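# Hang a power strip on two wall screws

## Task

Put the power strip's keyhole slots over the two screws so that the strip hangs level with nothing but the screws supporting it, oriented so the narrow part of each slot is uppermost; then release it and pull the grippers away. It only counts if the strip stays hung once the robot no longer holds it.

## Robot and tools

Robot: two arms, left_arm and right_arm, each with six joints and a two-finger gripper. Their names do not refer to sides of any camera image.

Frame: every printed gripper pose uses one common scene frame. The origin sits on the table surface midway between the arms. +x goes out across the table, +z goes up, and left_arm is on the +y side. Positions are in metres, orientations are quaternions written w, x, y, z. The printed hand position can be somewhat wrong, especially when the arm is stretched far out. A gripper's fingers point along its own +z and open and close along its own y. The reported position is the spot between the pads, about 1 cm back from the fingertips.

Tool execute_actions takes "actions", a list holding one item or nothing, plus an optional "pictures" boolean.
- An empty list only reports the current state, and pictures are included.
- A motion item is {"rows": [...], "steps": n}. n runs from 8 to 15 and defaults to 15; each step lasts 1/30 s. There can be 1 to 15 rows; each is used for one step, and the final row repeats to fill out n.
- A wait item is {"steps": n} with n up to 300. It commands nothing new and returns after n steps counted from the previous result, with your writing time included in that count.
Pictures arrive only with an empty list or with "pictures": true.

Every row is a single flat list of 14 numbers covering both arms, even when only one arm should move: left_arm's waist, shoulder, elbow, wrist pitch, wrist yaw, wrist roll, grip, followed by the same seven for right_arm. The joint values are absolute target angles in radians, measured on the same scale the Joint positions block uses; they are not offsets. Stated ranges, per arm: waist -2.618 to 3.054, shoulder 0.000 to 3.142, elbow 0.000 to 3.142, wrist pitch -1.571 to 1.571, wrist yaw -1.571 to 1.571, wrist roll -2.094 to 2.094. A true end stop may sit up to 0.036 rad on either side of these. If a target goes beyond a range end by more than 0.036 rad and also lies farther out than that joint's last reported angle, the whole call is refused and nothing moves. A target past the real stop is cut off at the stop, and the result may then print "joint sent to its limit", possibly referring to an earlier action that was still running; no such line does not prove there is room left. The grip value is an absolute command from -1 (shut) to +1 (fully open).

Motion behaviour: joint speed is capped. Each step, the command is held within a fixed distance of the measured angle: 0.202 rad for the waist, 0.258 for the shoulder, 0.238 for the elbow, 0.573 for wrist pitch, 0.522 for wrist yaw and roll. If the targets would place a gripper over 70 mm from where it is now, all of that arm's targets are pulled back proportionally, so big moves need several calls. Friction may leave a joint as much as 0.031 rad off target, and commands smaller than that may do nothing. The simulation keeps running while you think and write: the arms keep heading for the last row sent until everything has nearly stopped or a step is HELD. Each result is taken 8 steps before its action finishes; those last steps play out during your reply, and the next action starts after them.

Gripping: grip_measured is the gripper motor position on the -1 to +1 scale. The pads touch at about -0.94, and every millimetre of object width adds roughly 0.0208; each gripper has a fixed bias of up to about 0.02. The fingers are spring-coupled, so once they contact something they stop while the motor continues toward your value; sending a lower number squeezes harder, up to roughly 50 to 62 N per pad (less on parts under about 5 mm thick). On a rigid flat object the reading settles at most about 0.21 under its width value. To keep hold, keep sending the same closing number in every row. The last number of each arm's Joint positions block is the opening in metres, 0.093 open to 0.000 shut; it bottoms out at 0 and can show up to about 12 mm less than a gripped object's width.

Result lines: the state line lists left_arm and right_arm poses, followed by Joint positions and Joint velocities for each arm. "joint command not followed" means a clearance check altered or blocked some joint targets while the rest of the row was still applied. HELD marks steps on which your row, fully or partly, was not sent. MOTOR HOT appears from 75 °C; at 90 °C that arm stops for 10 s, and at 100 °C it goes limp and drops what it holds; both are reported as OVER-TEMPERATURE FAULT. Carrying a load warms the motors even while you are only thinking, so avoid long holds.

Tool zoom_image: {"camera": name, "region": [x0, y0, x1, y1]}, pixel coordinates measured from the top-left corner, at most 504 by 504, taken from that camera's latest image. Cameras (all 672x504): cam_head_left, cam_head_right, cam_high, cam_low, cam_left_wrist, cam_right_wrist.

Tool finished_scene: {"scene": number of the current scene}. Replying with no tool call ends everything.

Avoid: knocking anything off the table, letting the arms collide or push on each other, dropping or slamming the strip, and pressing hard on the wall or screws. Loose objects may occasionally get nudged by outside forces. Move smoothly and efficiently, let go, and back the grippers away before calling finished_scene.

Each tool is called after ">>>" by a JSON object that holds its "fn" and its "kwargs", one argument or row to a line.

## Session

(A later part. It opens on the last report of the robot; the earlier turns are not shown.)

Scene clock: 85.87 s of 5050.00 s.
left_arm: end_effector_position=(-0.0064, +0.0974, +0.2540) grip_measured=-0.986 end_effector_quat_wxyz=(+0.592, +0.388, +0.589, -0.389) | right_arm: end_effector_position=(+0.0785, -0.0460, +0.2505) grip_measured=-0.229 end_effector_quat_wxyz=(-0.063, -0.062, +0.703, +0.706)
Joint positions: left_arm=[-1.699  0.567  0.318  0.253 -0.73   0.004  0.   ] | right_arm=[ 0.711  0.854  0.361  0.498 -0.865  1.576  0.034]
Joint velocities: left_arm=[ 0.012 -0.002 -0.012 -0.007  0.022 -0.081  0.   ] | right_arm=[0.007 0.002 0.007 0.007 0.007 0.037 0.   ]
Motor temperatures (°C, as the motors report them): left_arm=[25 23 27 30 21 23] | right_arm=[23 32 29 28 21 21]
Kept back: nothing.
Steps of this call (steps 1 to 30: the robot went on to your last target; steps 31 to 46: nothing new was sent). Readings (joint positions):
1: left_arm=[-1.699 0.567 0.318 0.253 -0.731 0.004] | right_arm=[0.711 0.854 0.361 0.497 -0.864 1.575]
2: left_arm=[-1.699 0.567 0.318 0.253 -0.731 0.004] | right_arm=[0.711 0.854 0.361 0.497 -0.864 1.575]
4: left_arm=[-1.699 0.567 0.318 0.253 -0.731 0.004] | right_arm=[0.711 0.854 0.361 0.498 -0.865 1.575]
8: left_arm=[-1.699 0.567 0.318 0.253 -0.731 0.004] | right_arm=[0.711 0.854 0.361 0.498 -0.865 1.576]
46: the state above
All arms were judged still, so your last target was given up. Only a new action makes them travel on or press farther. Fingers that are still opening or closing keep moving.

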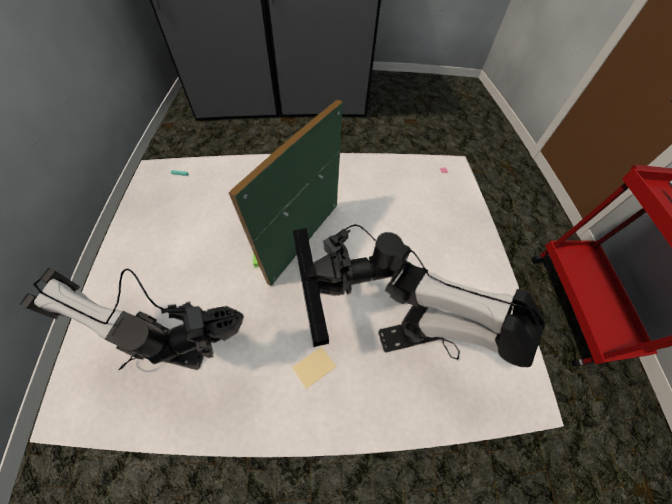

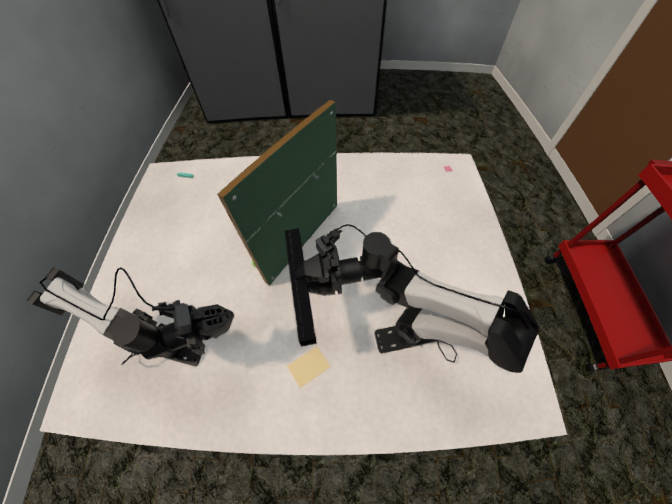

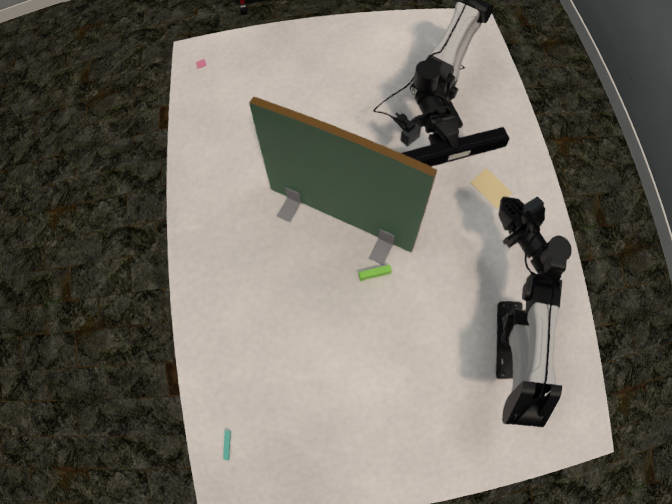

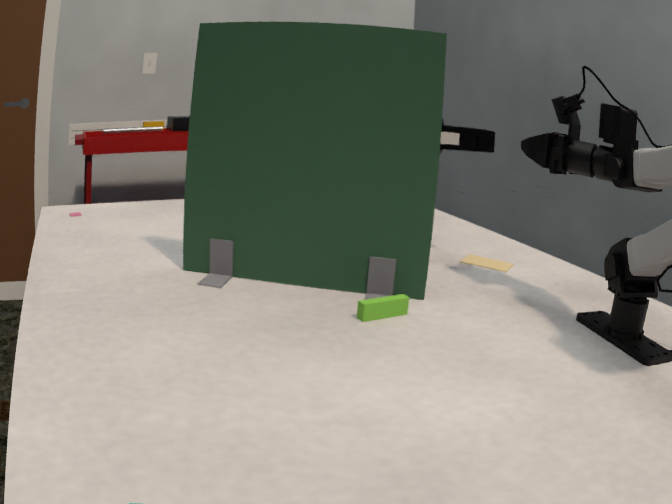

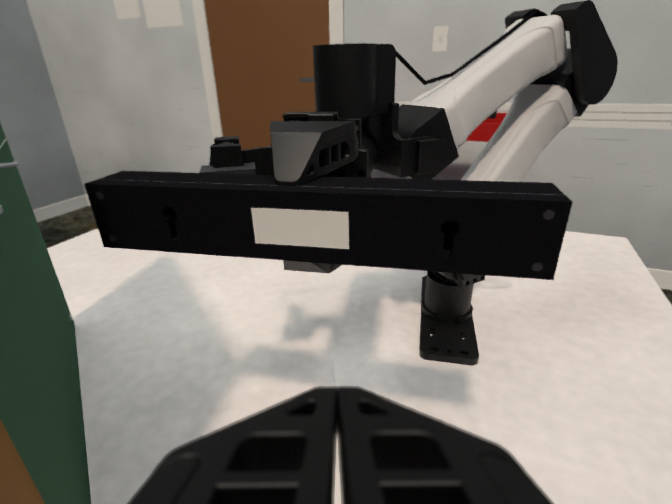

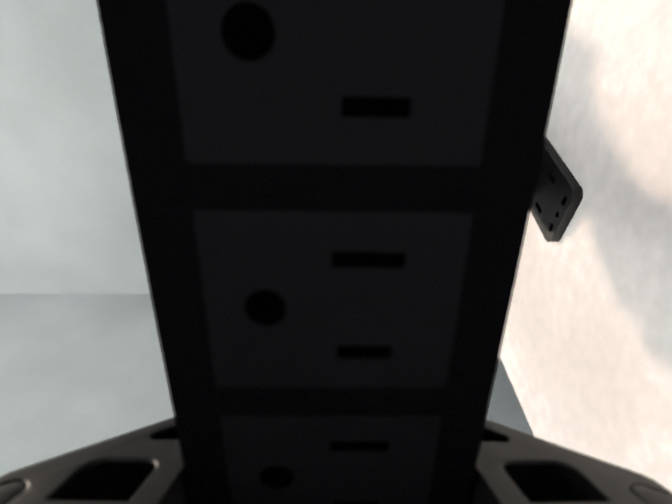

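>>> {"fn": "zoom_image", "kwargs": {
  "camera": "cam_left_wrist",
  "region": [80, 160, 240, 280]
}}

>>> {"fn": "zoom_image", "kwargs": {
  "camera": "cam_left_wrist",
  "region": [400, 170, 580, 305]
}}

>>> {"fn": "zoom_image", "kwargs": {
  "camera": "cam_left_wrist",
  "region": [230, 110, 390, 290]
}}

Region (80, 160, 240, 280) of cam_left_wrist's 672x504 image, scaled by 3.150, with more detail than that image has; it fills the top 378 rows of this view, and the rest is white.

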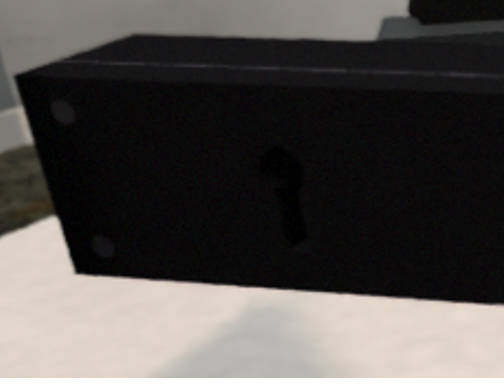

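Region (400, 170, 580, 305) of cam_left_wrist's 672x504 image, scaled by 2.800, with more detail than that image has; it fills the top 378 rows of this view, and the rest is white.

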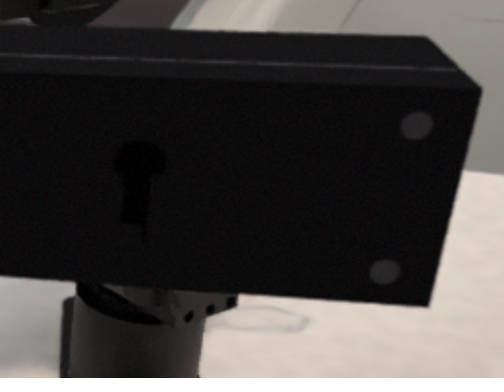

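Region (230, 110, 390, 290) of cam_left_wrist's 672x504 image, scaled by 2.800, with more detail than that image has.

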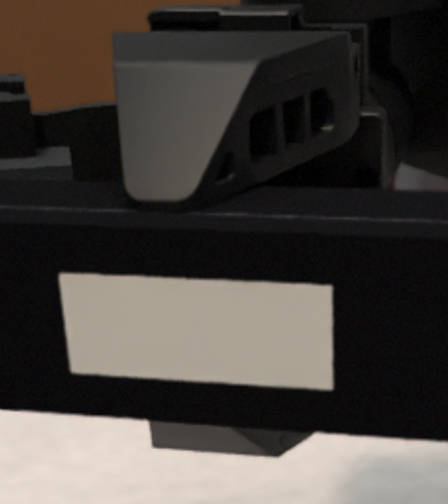

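>>> {"fn": "zoom_image", "kwargs": {
  "camera": "cam_head_left",
  "region": [255, 140, 355, 240]
}}

>>> {"fn": "zoom_image", "kwargs": {
  "camera": "cam_head_right",
  "region": [250, 140, 350, 240]
}}

Region (255, 140, 355, 240) of cam_head_left's 672x504 image, scaled by 5.040, with more detail than that image has.

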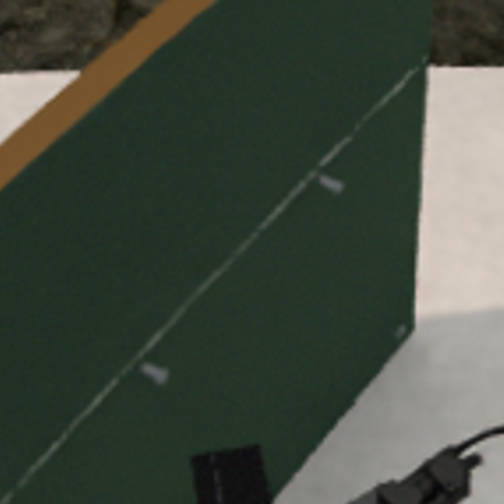

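Region (250, 140, 350, 240) of cam_head_right's 672x504 image, scaled by 5.040, with more detail than that image has.

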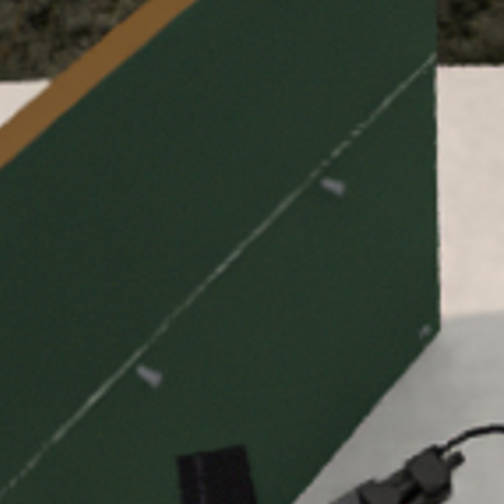

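>>> {"fn": "execute_actions", "kwargs": {
  "actions": [
    {"rows": [[-1.71,0.550,0.300,0.250,-0.720,0,-1,0.712,0.817,0.398,0.631,-0.878,1.587,-0.45],[-1.71,0.551,0.299,0.251,-0.722,0,-1,0.710,0.818,0.398,0.632,-0.877,1.580,-0.45],[-1.71,0.551,0.298,0.253,-0.724,0,-1,0.708,0.819,0.399,0.632,-0.876,1.567,-0.45],[-1.71,0.552,0.297,0.255,-0.728,0,-1,0.705,0.821,0.400,0.634,-0.875,1.550,-0.45],[-1.71,0.553,0.296,0.257,-0.732,0,-1,0.701,0.824,0.401,0.635,-0.873,1.528,-0.45],[-1.71,0.555,0.294,0.260,-0.737,0,-1,0.696,0.826,0.402,0.637,-0.871,1.501,-0.45],[-1.71,0.556,0.292,0.264,-0.742,0,-1,0.691,0.830,0.404,0.638,-0.869,1.471,-0.45],[-1.71,0.558,0.290,0.268,-0.749,0,-1,0.685,0.833,0.405,0.641,-0.866,1.436,-0.45],[-1.71,0.560,0.287,0.272,-0.756,0,-1,0.678,0.837,0.407,0.643,-0.863,1.398,-0.45],[-1.71,0.563,0.284,0.277,-0.764,0,-1,0.671,0.842,0.409,0.646,-0.860,1.355,-0.45],[-1.71,0.565,0.281,0.282,-0.772,0,-1,0.663,0.847,0.411,0.648,-0.856,1.310,-0.45],[-1.71,0.568,0.278,0.288,-0.781,0,-1,0.654,0.852,0.414,0.651,-0.852,1.261,-0.45],[-1.71,0.570,0.275,0.294,-0.791,0,-1,0.645,0.857,0.416,0.655,-0.848,1.208,-0.45],[-1.71,0.573,0.271,0.300,-0.801,0,-1,0.635,0.863,0.419,0.658,-0.844,1.153,-0.45],[-1.71,0.577,0.267,0.307,-0.812,0,-1,0.625,0.869,0.421,0.662,-0.840,1.095,-0.45]], "steps": 15}
  ]
}}

>>> {"fn": "execute_actions", "kwargs": {
  "actions": [
    {"rows": [[-1.71,0.580,0.263,0.314,-0.823,0,-1,0.614,0.876,0.424,0.666,-0.835,1.034,-0.45],[-1.71,0.583,0.259,0.321,-0.835,0,-1,0.603,0.882,0.427,0.669,-0.830,0.971,-0.45],[-1.71,0.587,0.255,0.329,-0.847,0,-1,0.591,0.889,0.430,0.674,-0.825,0.906,-0.45],[-1.71,0.590,0.250,0.337,-0.860,0,-1,0.579,0.896,0.434,0.678,-0.820,0.838,-0.45],[-1.71,0.594,0.246,0.345,-0.873,0,-1,0.567,0.904,0.437,0.682,-0.814,0.769,-0.45],[-1.71,0.598,0.241,0.353,-0.886,0,-1,0.555,0.911,0.440,0.687,-0.809,0.698,-0.45],[-1.71,0.602,0.236,0.361,-0.900,0,-1,0.542,0.919,0.444,0.691,-0.803,0.625,-0.45],[-1.71,0.606,0.231,0.370,-0.914,0,-1,0.529,0.927,0.447,0.696,-0.797,0.551,-0.45],[-1.71,0.610,0.226,0.378,-0.928,0,-1,0.515,0.935,0.451,0.700,-0.791,0.475,-0.45],[-1.71,0.614,0.221,0.387,-0.942,0,-1,0.502,0.943,0.454,0.705,-0.785,0.399,-0.45],[-1.71,0.618,0.216,0.396,-0.956,0,-1,0.488,0.951,0.458,0.710,-0.779,0.321,-0.45],[-1.71,0.622,0.211,0.405,-0.971,0,-1,0.474,0.959,0.462,0.715,-0.773,0.243,-0.45],[-1.71,0.627,0.205,0.414,-0.986,0,-1,0.460,0.967,0.466,0.720,-0.767,0.165,-0.45],[-1.71,0.631,0.200,0.423,-1.000,0,-1,0.446,0.976,0.469,0.725,-0.761,0.086,-0.45],[-1.71,0.635,0.195,0.433,-1.015,0,-1,0.433,0.984,0.473,0.730,-0.755,0.007,-0.45]], "steps": 15}
  ]
}}

>>> {"fn": "execute_actions", "kwargs": {
  "actions": [
    {"rows": [[-1.71,0.639,0.190,0.442,-1.030,0,-1,0.419,0.992,0.477,0.734,-0.749,-0.073,-0.45],[-1.71,0.643,0.185,0.451,-1.044,0,-1,0.405,1.001,0.480,0.739,-0.743,-0.152,-0.45],[-1.71,0.648,0.179,0.460,-1.059,0,-1,0.391,1.009,0.484,0.744,-0.737,-0.230,-0.45],[-1.71,0.652,0.174,0.469,-1.074,0,-1,0.377,1.017,0.488,0.749,-0.731,-0.308,-0.45],[-1.71,0.656,0.169,0.478,-1.088,0,-1,0.363,1.025,0.492,0.754,-0.725,-0.386,-0.45],[-1.71,0.660,0.164,0.487,-1.102,0,-1,0.350,1.033,0.495,0.759,-0.719,-0.462,-0.45],[-1.71,0.664,0.159,0.495,-1.116,0,-1,0.336,1.041,0.499,0.763,-0.713,-0.538,-0.45],[-1.71,0.668,0.154,0.504,-1.130,0,-1,0.323,1.049,0.502,0.768,-0.707,-0.612,-0.45],[-1.71,0.672,0.149,0.512,-1.144,0,-1,0.310,1.057,0.506,0.772,-0.701,-0.685,-0.45],[-1.71,0.676,0.144,0.520,-1.157,0,-1,0.298,1.064,0.509,0.777,-0.696,-0.756,-0.45],[-1.71,0.680,0.140,0.528,-1.170,0,-1,0.286,1.072,0.512,0.781,-0.690,-0.825,-0.45],[-1.71,0.683,0.135,0.536,-1.183,0,-1,0.274,1.079,0.516,0.785,-0.685,-0.893,-0.45],[-1.71,0.687,0.131,0.544,-1.195,0,-1,0.262,1.086,0.519,0.790,-0.680,-0.958,-0.45],[-1.71,0.690,0.127,0.551,-1.207,0,-1,0.251,1.092,0.522,0.793,-0.675,-1.021,-0.45],[-1.71,0.693,0.123,0.558,-1.218,0,-1,0.240,1.099,0.525,0.797,-0.670,-1.082,-0.45]], "steps": 15}
  ]
}}

>>> {"fn": "execute_actions", "kwargs": {
  "actions": [
    {"rows": [[-1.71,0.697,0.119,0.565,-1.229,0,-1,0.230,1.105,0.527,0.801,-0.666,-1.140,-0.45],[-1.71,0.700,0.115,0.571,-1.239,0,-1,0.220,1.111,0.530,0.804,-0.662,-1.195,-0.45],[-1.71,0.702,0.112,0.577,-1.249,0,-1,0.211,1.116,0.532,0.808,-0.658,-1.248,-0.45],[-1.71,0.705,0.109,0.583,-1.258,0,-1,0.202,1.121,0.535,0.811,-0.654,-1.297,-0.45],[-1.71,0.707,0.106,0.588,-1.266,0,-1,0.194,1.126,0.537,0.813,-0.650,-1.342,-0.45],[-1.71,0.710,0.103,0.593,-1.274,0,-1,0.187,1.131,0.539,0.816,-0.647,-1.385,-0.45],[-1.71,0.712,0.100,0.597,-1.281,0,-1,0.180,1.135,0.541,0.818,-0.644,-1.423,-0.45],[-1.71,0.714,0.098,0.601,-1.288,0,-1,0.174,1.138,0.542,0.821,-0.641,-1.458,-0.45],[-1.71,0.715,0.096,0.605,-1.293,0,-1,0.169,1.142,0.544,0.822,-0.639,-1.488,-0.45],[-1.71,0.717,0.094,0.608,-1.298,0,-1,0.164,1.144,0.545,0.824,-0.637,-1.515,-0.45],[-1.71,0.718,0.093,0.610,-1.302,0,-1,0.160,1.147,0.546,0.825,-0.635,-1.537,-0.45],[-1.71,0.719,0.092,0.612,-1.306,0,-1,0.157,1.149,0.547,0.827,-0.634,-1.554,-0.45],[-1.71,0.719,0.091,0.614,-1.308,0,-1,0.155,1.150,0.548,0.827,-0.633,-1.567,-0.45],[-1.71,0.720,0.090,0.615,-1.310,0,-1,0.153,1.151,0.548,0.828,-0.632,-1.574,-0.45],[-1.71,0.720,0.090,0.615,-1.310,0,-1,0.153,1.151,0.548,0.828,-0.632,-1.577,-0.45]], "steps": 15}
  ]
}}

>>> {"fn": "execute_actions", "kwargs": {
  "actions": [
    {"steps": 26}
  ],
  "pictures": true
}}

Scene clock: 105.83 s of 5050.00 s.
left_arm: end_effector_position=(-0.0064, +0.0974, +0.2540) grip_measured=-0.986 end_effector_quat_wxyz=(+0.592, +0.388, +0.590, -0.389) | right_arm: end_effector_position=(+0.0793, -0.0463, +0.2509) grip_measured=-0.229 end_effector_quat_wxyz=(-0.048, -0.075, +0.701, +0.707)
Joint positions: left_arm=[-1.699  0.567  0.318  0.253 -0.731  0.004  0.   ] | right_arm=[ 0.708  0.854  0.361  0.5   -0.866  1.538  0.034]
Joint velocities: left_arm=[-0.007 -0.007  0.007 -0.022 -0.066  0.037  0.   ] | right_arm=[-0.09  -0.007  0.002  0.007  0.081 -0.505 -0.   ]
Motor temperatures (°C, as the motors report them): left_arm=[25 23 28 32 21 23] | right_arm=[23 30 33 37 21 21]
Steps of this call (steps 1 to 90: nothing new was sent; then 16.73 s passed at rest; steps 91 to 97: the first 7 steps of this action). Readings (joint positions):
91: left_arm=[-1.699 0.567 0.318 0.253 -0.730 0.004] | right_arm=[0.711 0.854 0.361 0.498 -0.865 1.576]
92: left_arm=[-1.699 0.567 0.318 0.253 -0.730 0.004] | right_arm=[0.711 0.854 0.361 0.498 -0.865 1.576]
94: left_arm=[-1.699 0.567 0.318 0.253 -0.730 0.004] | right_arm=[0.711 0.854 0.361 0.498 -0.865 1.571]
97: the state above

Scene clock: 106.33 s of 5050.00 s.
left_arm: end_effector_position=(+0.0099, +0.1050, +0.2404) grip_measured=-0.986 end_effector_quat_wxyz=(+0.612, +0.355, +0.610, -0.356) | right_arm: end_effector_position=(+0.1290, -0.0534, +0.2549) grip_measured=-0.229 end_effector_quat_wxyz=(+0.236, -0.241, +0.660, +0.671)
Joint positions: left_arm=[-1.699  0.576  0.265  0.316 -0.84   0.004  0.   ] | right_arm=[ 0.572  0.905  0.384  0.54  -0.839  0.898  0.034]
Joint velocities: left_arm=[ 0.002  0.134 -0.105  0.227 -0.315  0.007  0.   ] | right_arm=[-0.369  0.232  0.115  0.139  0.168 -1.956  0.001]
Motor temperatures (°C, as the motors report them): left_arm=[25 23 28 32 21 23] | right_arm=[23 30 33 37 21 21]
Steps of this call (steps 1 to 8: the last 8 steps of your previous action; steps 9 to 15: the first 7 steps of this action). Readings (joint positions):
9: left_arm=[-1.699 0.567 0.288 0.276 -0.776 0.004] | right_arm=[0.641 0.860 0.363 0.519 -0.862 1.239]
10: left_arm=[-1.699 0.567 0.284 0.281 -0.785 0.004] | right_arm=[0.631 0.866 0.367 0.522 -0.860 1.189]
12: left_arm=[-1.699 0.567 0.276 0.293 -0.805 0.004] | right_arm=[0.609 0.881 0.374 0.529 -0.854 1.080]
15: the state above

Scene clock: 106.83 s of 5050.00 s.
left_arm: end_effector_position=(+0.0366, +0.1207, +0.2160) grip_measured=-0.986 end_effector_quat_wxyz=(+0.645, +0.297, +0.644, -0.286) | right_arm: end_effector_position=(+0.2177, -0.0774, +0.2543) grip_measured=-0.229 end_effector_quat_wxyz=(+0.608, -0.480, +0.517, +0.364)
Joint positions: left_arm=[-1.699  0.64   0.187  0.442 -1.045  0.004  0.   ] | right_arm=[ 0.367  1.03   0.438  0.598 -0.749 -0.205  0.034]
Joint velocities: left_arm=[-0.007  0.12  -0.144  0.198 -0.374  0.007  0.   ] | right_arm=[-0.403  0.232  0.115  0.125  0.11  -2.19  -0.001]
Motor temperatures (°C, as the motors report them): left_arm=[25 23 28 32 21 23] | right_arm=[23 30 33 37 21 21]
Steps of this call (steps 1 to 8: the last 8 steps of your previous action; steps 9 to 15: the first 7 steps of this action). Readings (joint positions):
9: left_arm=[-1.699 0.615 0.217 0.388 -0.959 0.004] | right_arm=[0.450 0.979 0.416 0.574 -0.786 0.256]
10: left_arm=[-1.699 0.619 0.212 0.397 -0.974 0.004] | right_arm=[0.437 0.988 0.420 0.578 -0.780 0.179]
12: left_arm=[-1.699 0.627 0.202 0.415 -1.002 0.004] | right_arm=[0.409 1.005 0.427 0.586 -0.768 0.026]
15: the state above

Scene clock: 107.33 s of 5050.00 s.
left_arm: end_effector_position=(+0.0578, +0.1429, +0.1996) grip_measured=-0.986 end_effector_quat_wxyz=(+0.669, +0.235, +0.668, -0.225) | right_arm: end_effector_position=(+0.2878, -0.1167, +0.2514) grip_measured=-0.229 end_effector_quat_wxyz=(+0.704, -0.636, +0.310, -0.056)
Joint positions: left_arm=[-1.699  0.691  0.124  0.556 -1.232  0.004  0.   ] | right_arm=[ 0.199  1.133  0.482  0.649 -0.667 -1.197  0.034]
Joint velocities: left_arm=[-0.002  0.061 -0.095  0.154 -0.212 -0.037  0.   ] | right_arm=[-0.203  0.139  0.071  0.066  0.095 -1.399 -0.   ]
Motor temperatures (°C, as the motors report them): left_arm=[25 23 28 32 21 23] | right_arm=[23 29 33 37 21 21]
Steps of this call (steps 1 to 8: the last 8 steps of your previous action; steps 9 to 15: the first 7 steps of this action). Readings (joint positions):
9: left_arm=[-1.699 0.673 0.145 0.516 -1.167 0.004] | right_arm=[0.255 1.099 0.468 0.632 -0.696 -0.851]
10: left_arm=[-1.699 0.677 0.141 0.524 -1.179 0.004] | right_arm=[0.245 1.105 0.470 0.635 -0.691 -0.915]
12: left_arm=[-1.699 0.683 0.134 0.538 -1.202 0.004] | right_arm=[0.225 1.118 0.475 0.641 -0.681 -1.036]
15: the state above

Scene clock: 108.20 s of 5050.00 s.
left_arm: end_effector_position=(+0.0647, +0.1524, +0.1978) grip_measured=-0.986 end_effector_quat_wxyz=(+0.676, +0.206, +0.676, -0.208) | right_arm: end_effector_position=(+0.3043, -0.1292, +0.2518) grip_measured=-0.229 end_effector_quat_wxyz=(+0.677, -0.674, +0.211, -0.206)
Joint positions: left_arm=[-1.699  0.702  0.11   0.599 -1.3    0.004  0.   ] | right_arm=[ 0.16   1.157  0.492  0.667 -0.64  -1.561  0.034]
Joint velocities: left_arm=[-0.012 -0.002 -0.002 -0.037 -0.022  0.022  0.   ] | right_arm=[-0.017  0.002  0.012  0.022  0.022 -0.037  0.   ]
Motor temperatures (°C, as the motors report them): left_arm=[25 23 28 32 21 23] | right_arm=[23 29 33 37 21 21]
Kept back: nothing.
Steps of this call (steps 1 to 8: the last 8 steps of your previous action; steps 9 to 26: the robot went on to your last target). Readings (joint positions):
1: left_arm=[-1.699 0.693 0.122 0.562 -1.241 0.004] | right_arm=[0.192 1.138 0.484 0.652 -0.663 -1.246]
2: left_arm=[-1.699 0.695 0.119 0.567 -1.249 0.004] | right_arm=[0.186 1.142 0.485 0.654 -0.659 -1.290]
4: left_arm=[-1.699 0.698 0.115 0.576 -1.263 0.004] | right_arm=[0.174 1.148 0.488 0.658 -0.653 -1.369]
8: left_arm=[-1.699 0.702 0.110 0.589 -1.284 0.004] | right_arm=[0.162 1.156 0.492 0.664 -0.643 -1.479]
26: the state above

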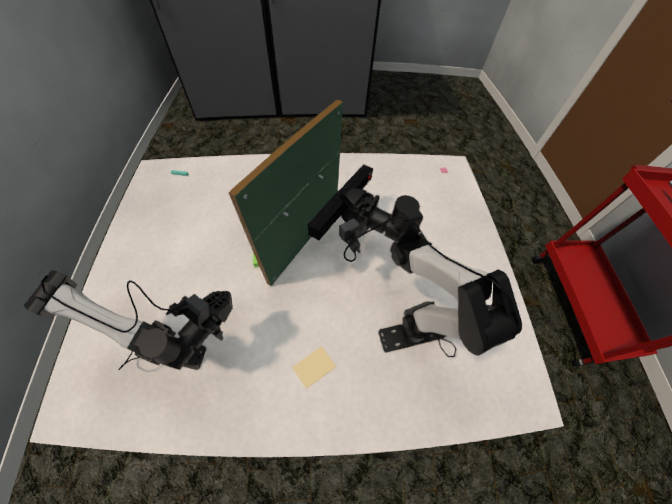

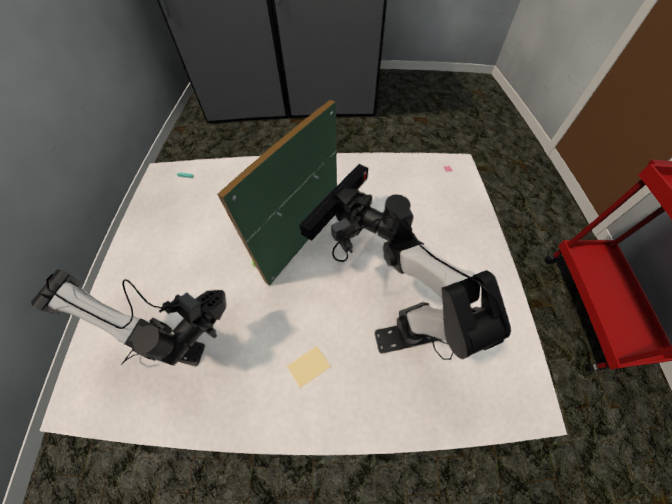

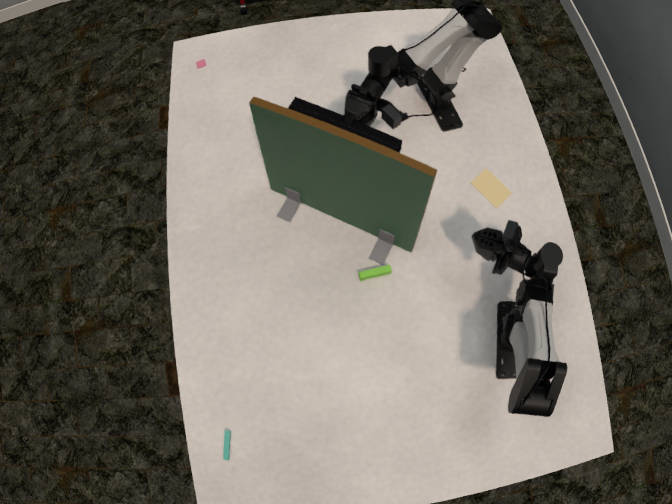

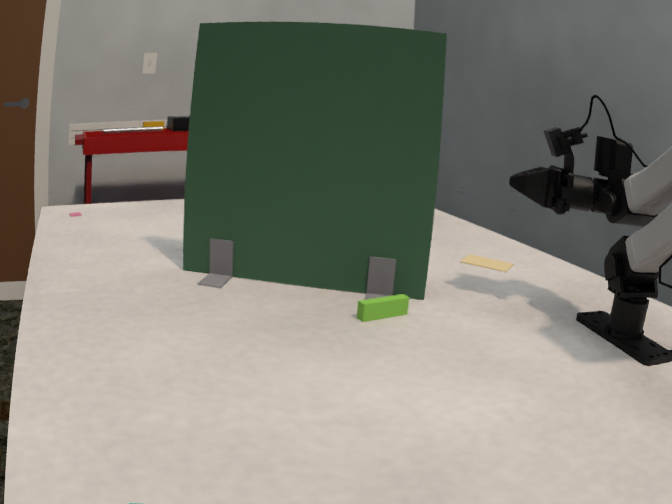

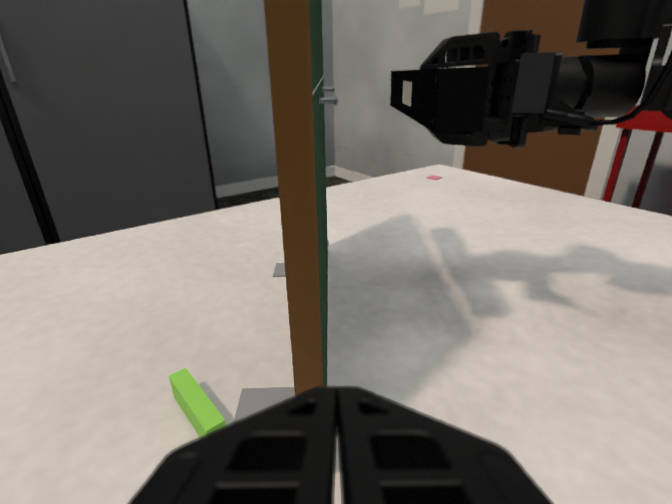

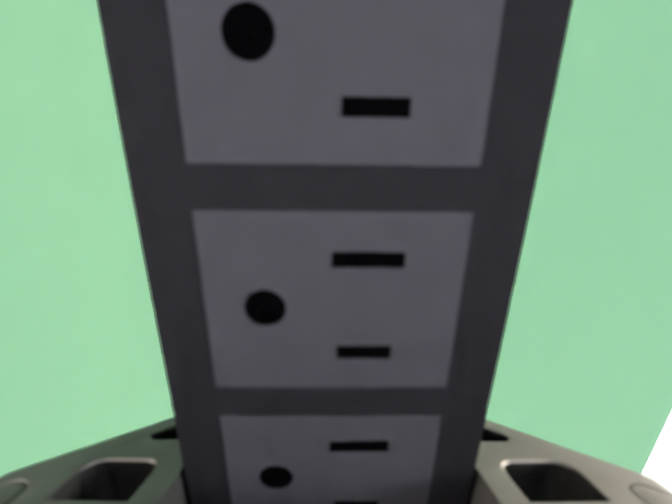

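>>> {"fn": "zoom_image", "kwargs": {
  "camera": "cam_left_wrist",
  "region": [300, 40, 500, 160]
}}

>>> {"fn": "zoom_image", "kwargs": {
  "camera": "cam_head_left",
  "region": [270, 150, 390, 250]
}}

Region (300, 40, 500, 160) of cam_left_wrist's 672x504 image, scaled by 2.520, with more detail than that image has; it fills the top 302 rows of this view, and the rest is white.

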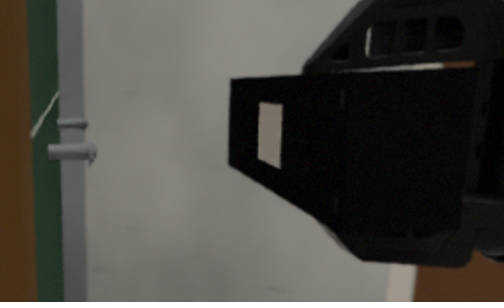

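Region (270, 150, 390, 250) of cam_head_left's 672x504 image, scaled by 4.200, with more detail than that image has.

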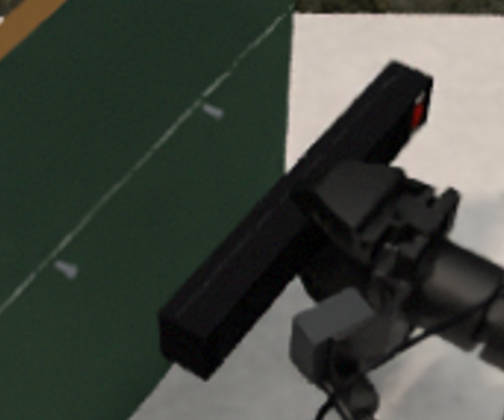

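>>> {"fn": "execute_actions", "kwargs": {
  "actions": [
    {"rows": [[-1.71,0.720,0.090,0.615,-1.310,0,-1,0.156,1.152,0.549,0.828,-0.623,-1.577,-0.45],[-1.71,0.720,0.090,0.615,-1.310,0,-1,0.163,1.154,0.551,0.828,-0.613,-1.578,-0.45],[-1.71,0.720,0.090,0.615,-1.310,0,-1,0.175,1.157,0.555,0.827,-0.600,-1.578,-0.45],[-1.71,0.720,0.090,0.615,-1.310,0,-1,0.191,1.161,0.560,0.827,-0.585,-1.579,-0.45],[-1.71,0.720,0.090,0.615,-1.310,0,-1,0.209,1.166,0.565,0.826,-0.568,-1.581,-0.45],[-1.71,0.720,0.090,0.615,-1.310,0,-1,0.229,1.171,0.572,0.826,-0.550,-1.582,-0.45],[-1.71,0.720,0.090,0.615,-1.310,0,-1,0.250,1.177,0.578,0.825,-0.531,-1.583,-0.45],[-1.71,0.720,0.090,0.615,-1.310,0,-1,0.272,1.182,0.585,0.825,-0.513,-1.585,-0.45],[-1.71,0.720,0.090,0.615,-1.310,0,-1,0.293,1.188,0.591,0.824,-0.496,-1.586,-0.45],[-1.71,0.720,0.090,0.615,-1.310,0,-1,0.313,1.193,0.598,0.824,-0.481,-1.587,-0.45],[-1.71,0.720,0.090,0.615,-1.310,0,-1,0.331,1.198,0.603,0.823,-0.468,-1.589,-0.45],[-1.71,0.720,0.090,0.615,-1.310,0,-1,0.347,1.202,0.608,0.823,-0.458,-1.590,-0.45],[-1.71,0.720,0.090,0.615,-1.310,0,-1,0.359,1.205,0.612,0.822,-0.451,-1.590,-0.45],[-1.71,0.720,0.090,0.615,-1.310,0,-1,0.366,1.207,0.614,0.822,-0.449,-1.591,-0.45],[-1.71,0.720,0.090,0.615,-1.310,0,-1,0.369,1.208,0.615,0.822,-0.449,-1.591,-0.45]], "steps": 15}
  ]
}}

>>> {"fn": "execute_actions", "kwargs": {
  "actions": [
    {"steps": 22}
  ],
  "pictures": true
}}

>>> {"fn": "zoom_image", "kwargs": {
  "camera": "cam_left_wrist",
  "region": [305, 40, 425, 150]
}}

>>> {"fn": "zoom_image", "kwargs": {
  "camera": "cam_head_left",
  "region": [270, 150, 370, 250]
}}

Scene clock: 112.47 s of 5050.00 s.
left_arm: end_effector_position=(+0.0647, +0.1524, +0.1978) grip_measured=-0.986 end_effector_quat_wxyz=(+0.677, +0.206, +0.676, -0.208) | right_arm: end_effector_position=(+0.3065, -0.1202, +0.2540) grip_measured=-0.229 end_effector_quat_wxyz=(+0.676, -0.673, +0.214, -0.212)
Joint positions: left_arm=[-1.699  0.702  0.11   0.6   -1.3    0.004  0.   ] | right_arm=[ 0.203  1.173  0.509  0.667 -0.585 -1.565  0.034]
Joint velocities: left_arm=[ 0.007  0.002 -0.007 -0.051 -0.007 -0.037  0.   ] | right_arm=[ 0.52   0.193  0.188 -0.037  0.491 -0.051  0.   ]
Motor temperatures (°C, as the motors report them): left_arm=[25 23 28 32 21 23] | right_arm=[23 29 35 39 21 21]
Steps of this call (steps 1 to 30: the robot went on to your last target; steps 31 to 90: nothing new was sent; then 1.03 s passed at rest; steps 91 to 97: the first 7 steps of this action). Readings (joint positions):
91: left_arm=[-1.699 0.702 0.110 0.600 -1.300 0.004] | right_arm=[0.160 1.157 0.492 0.667 -0.640 -1.563]
92: left_arm=[-1.699 0.702 0.110 0.600 -1.300 0.004] | right_arm=[0.160 1.157 0.492 0.667 -0.638 -1.563]
94: left_arm=[-1.699 0.702 0.110 0.600 -1.300 0.004] | right_arm=[0.165 1.158 0.493 0.667 -0.625 -1.563]
97: the state above

Scene clock: 113.20 s of 5050.00 s.
left_arm: end_effector_position=(+0.0647, +0.1524, +0.1978) grip_measured=-0.986 end_effector_quat_wxyz=(+0.677, +0.206, +0.676, -0.208) | right_arm: end_effector_position=(+0.2943, -0.0779, +0.2613) grip_measured=-0.229 end_effector_quat_wxyz=(+0.681, -0.676, +0.195, -0.203)
Joint positions: left_arm=[-1.699  0.702  0.11   0.6   -1.3    0.004  0.   ] | right_arm=[ 0.367  1.216  0.559  0.667 -0.462 -1.576  0.034]
Joint velocities: left_arm=[-0.017 -0.002 -0.002 -0.007 -0.037  0.051  0.   ] | right_arm=[-0.007 -0.022  0.002  0.066  0.007  0.007 -0.   ]
Motor temperatures (°C, as the motors report them): left_arm=[25 23 28 32 21 23] | right_arm=[23 29 35 39 21 21]
Kept back: nothing.
Steps of this call (steps 1 to 8: the last 8 steps of your previous action; steps 9 to 22: the robot went on to your last target). Readings (joint positions):
1: left_arm=[-1.699 0.702 0.110 0.600 -1.300 0.004] | right_arm=[0.222 1.180 0.517 0.667 -0.570 -1.566]
2: left_arm=[-1.699 0.702 0.110 0.600 -1.300 0.004] | right_arm=[0.244 1.186 0.524 0.667 -0.556 -1.567]
4: left_arm=[-1.699 0.702 0.110 0.600 -1.300 0.004] | right_arm=[0.288 1.198 0.537 0.667 -0.530 -1.569]
8: left_arm=[-1.699 0.702 0.110 0.600 -1.300 0.004] | right_arm=[0.355 1.214 0.556 0.667 -0.498 -1.573]
22: the state above

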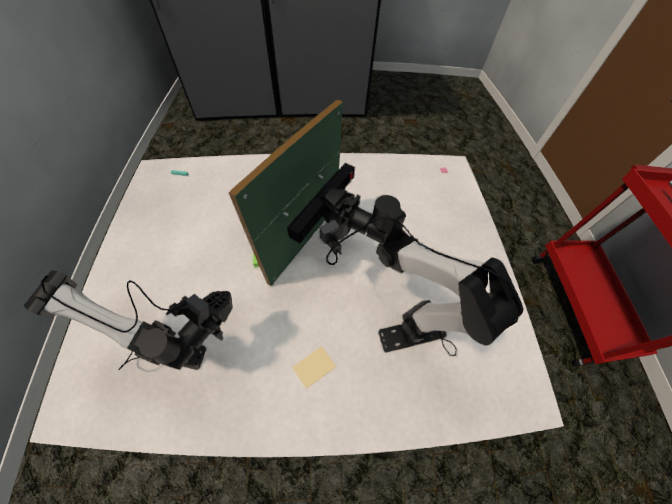

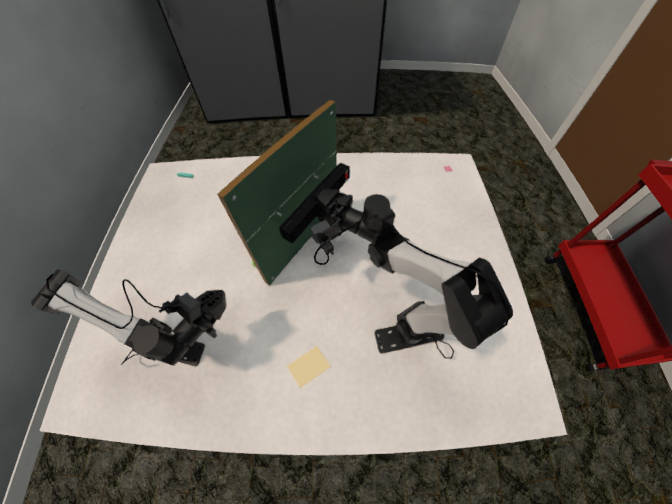

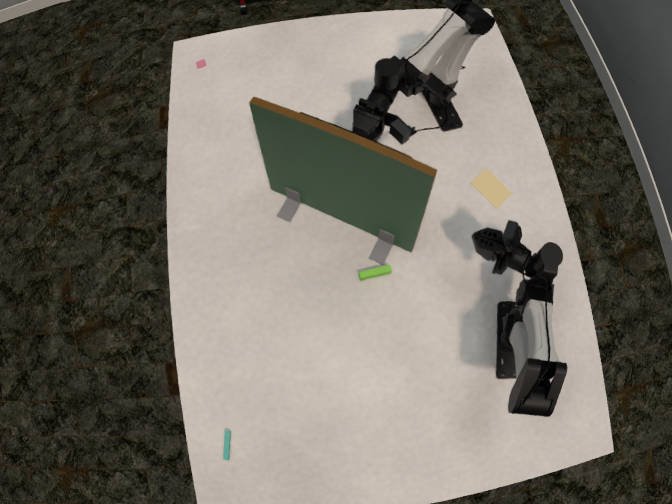

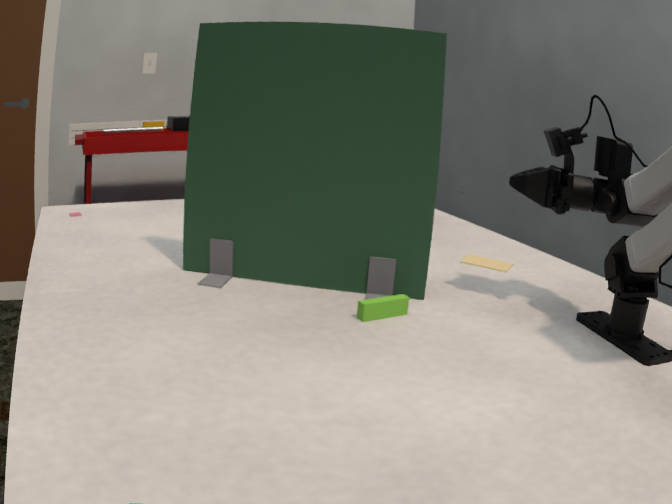

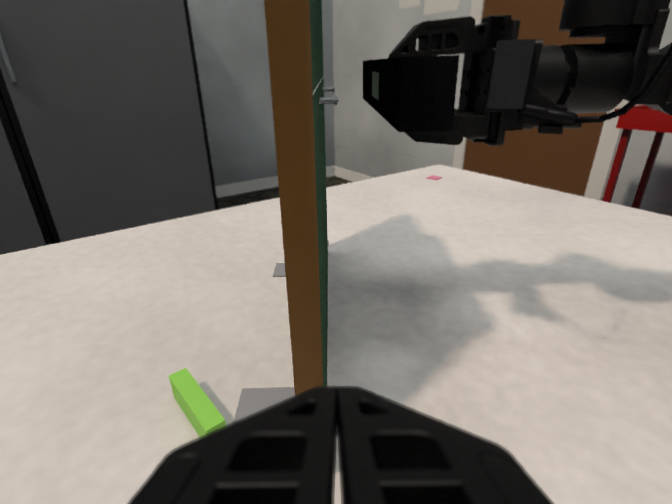

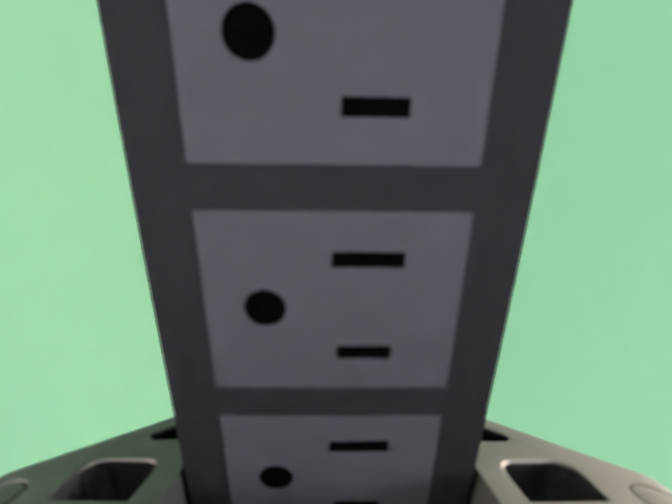

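Region (305, 40, 425, 150) of cam_left_wrist's 672x504 image, scaled by 4.200, with more detail than that image has; it fills the top 462 rows of this view, and the rest is white.

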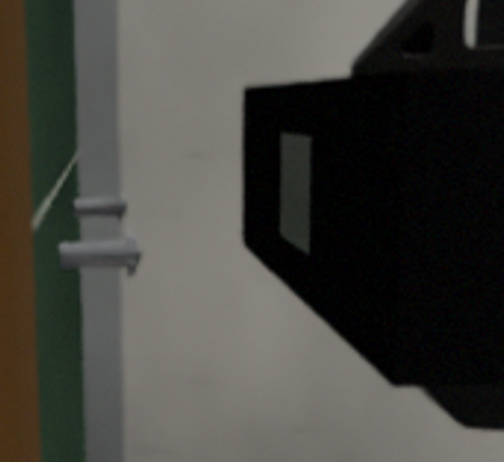

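Region (270, 150, 370, 250) of cam_head_left's 672x504 image, scaled by 5.040, with more detail than that image has.

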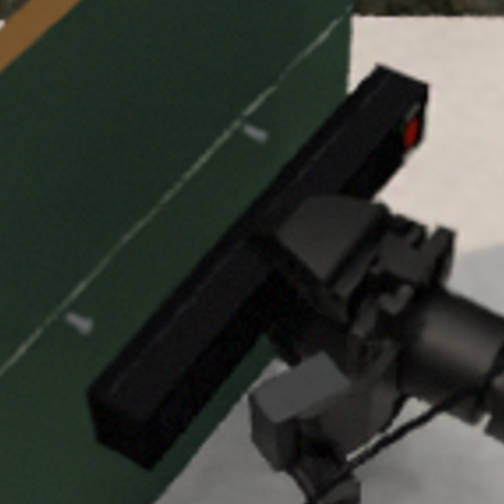

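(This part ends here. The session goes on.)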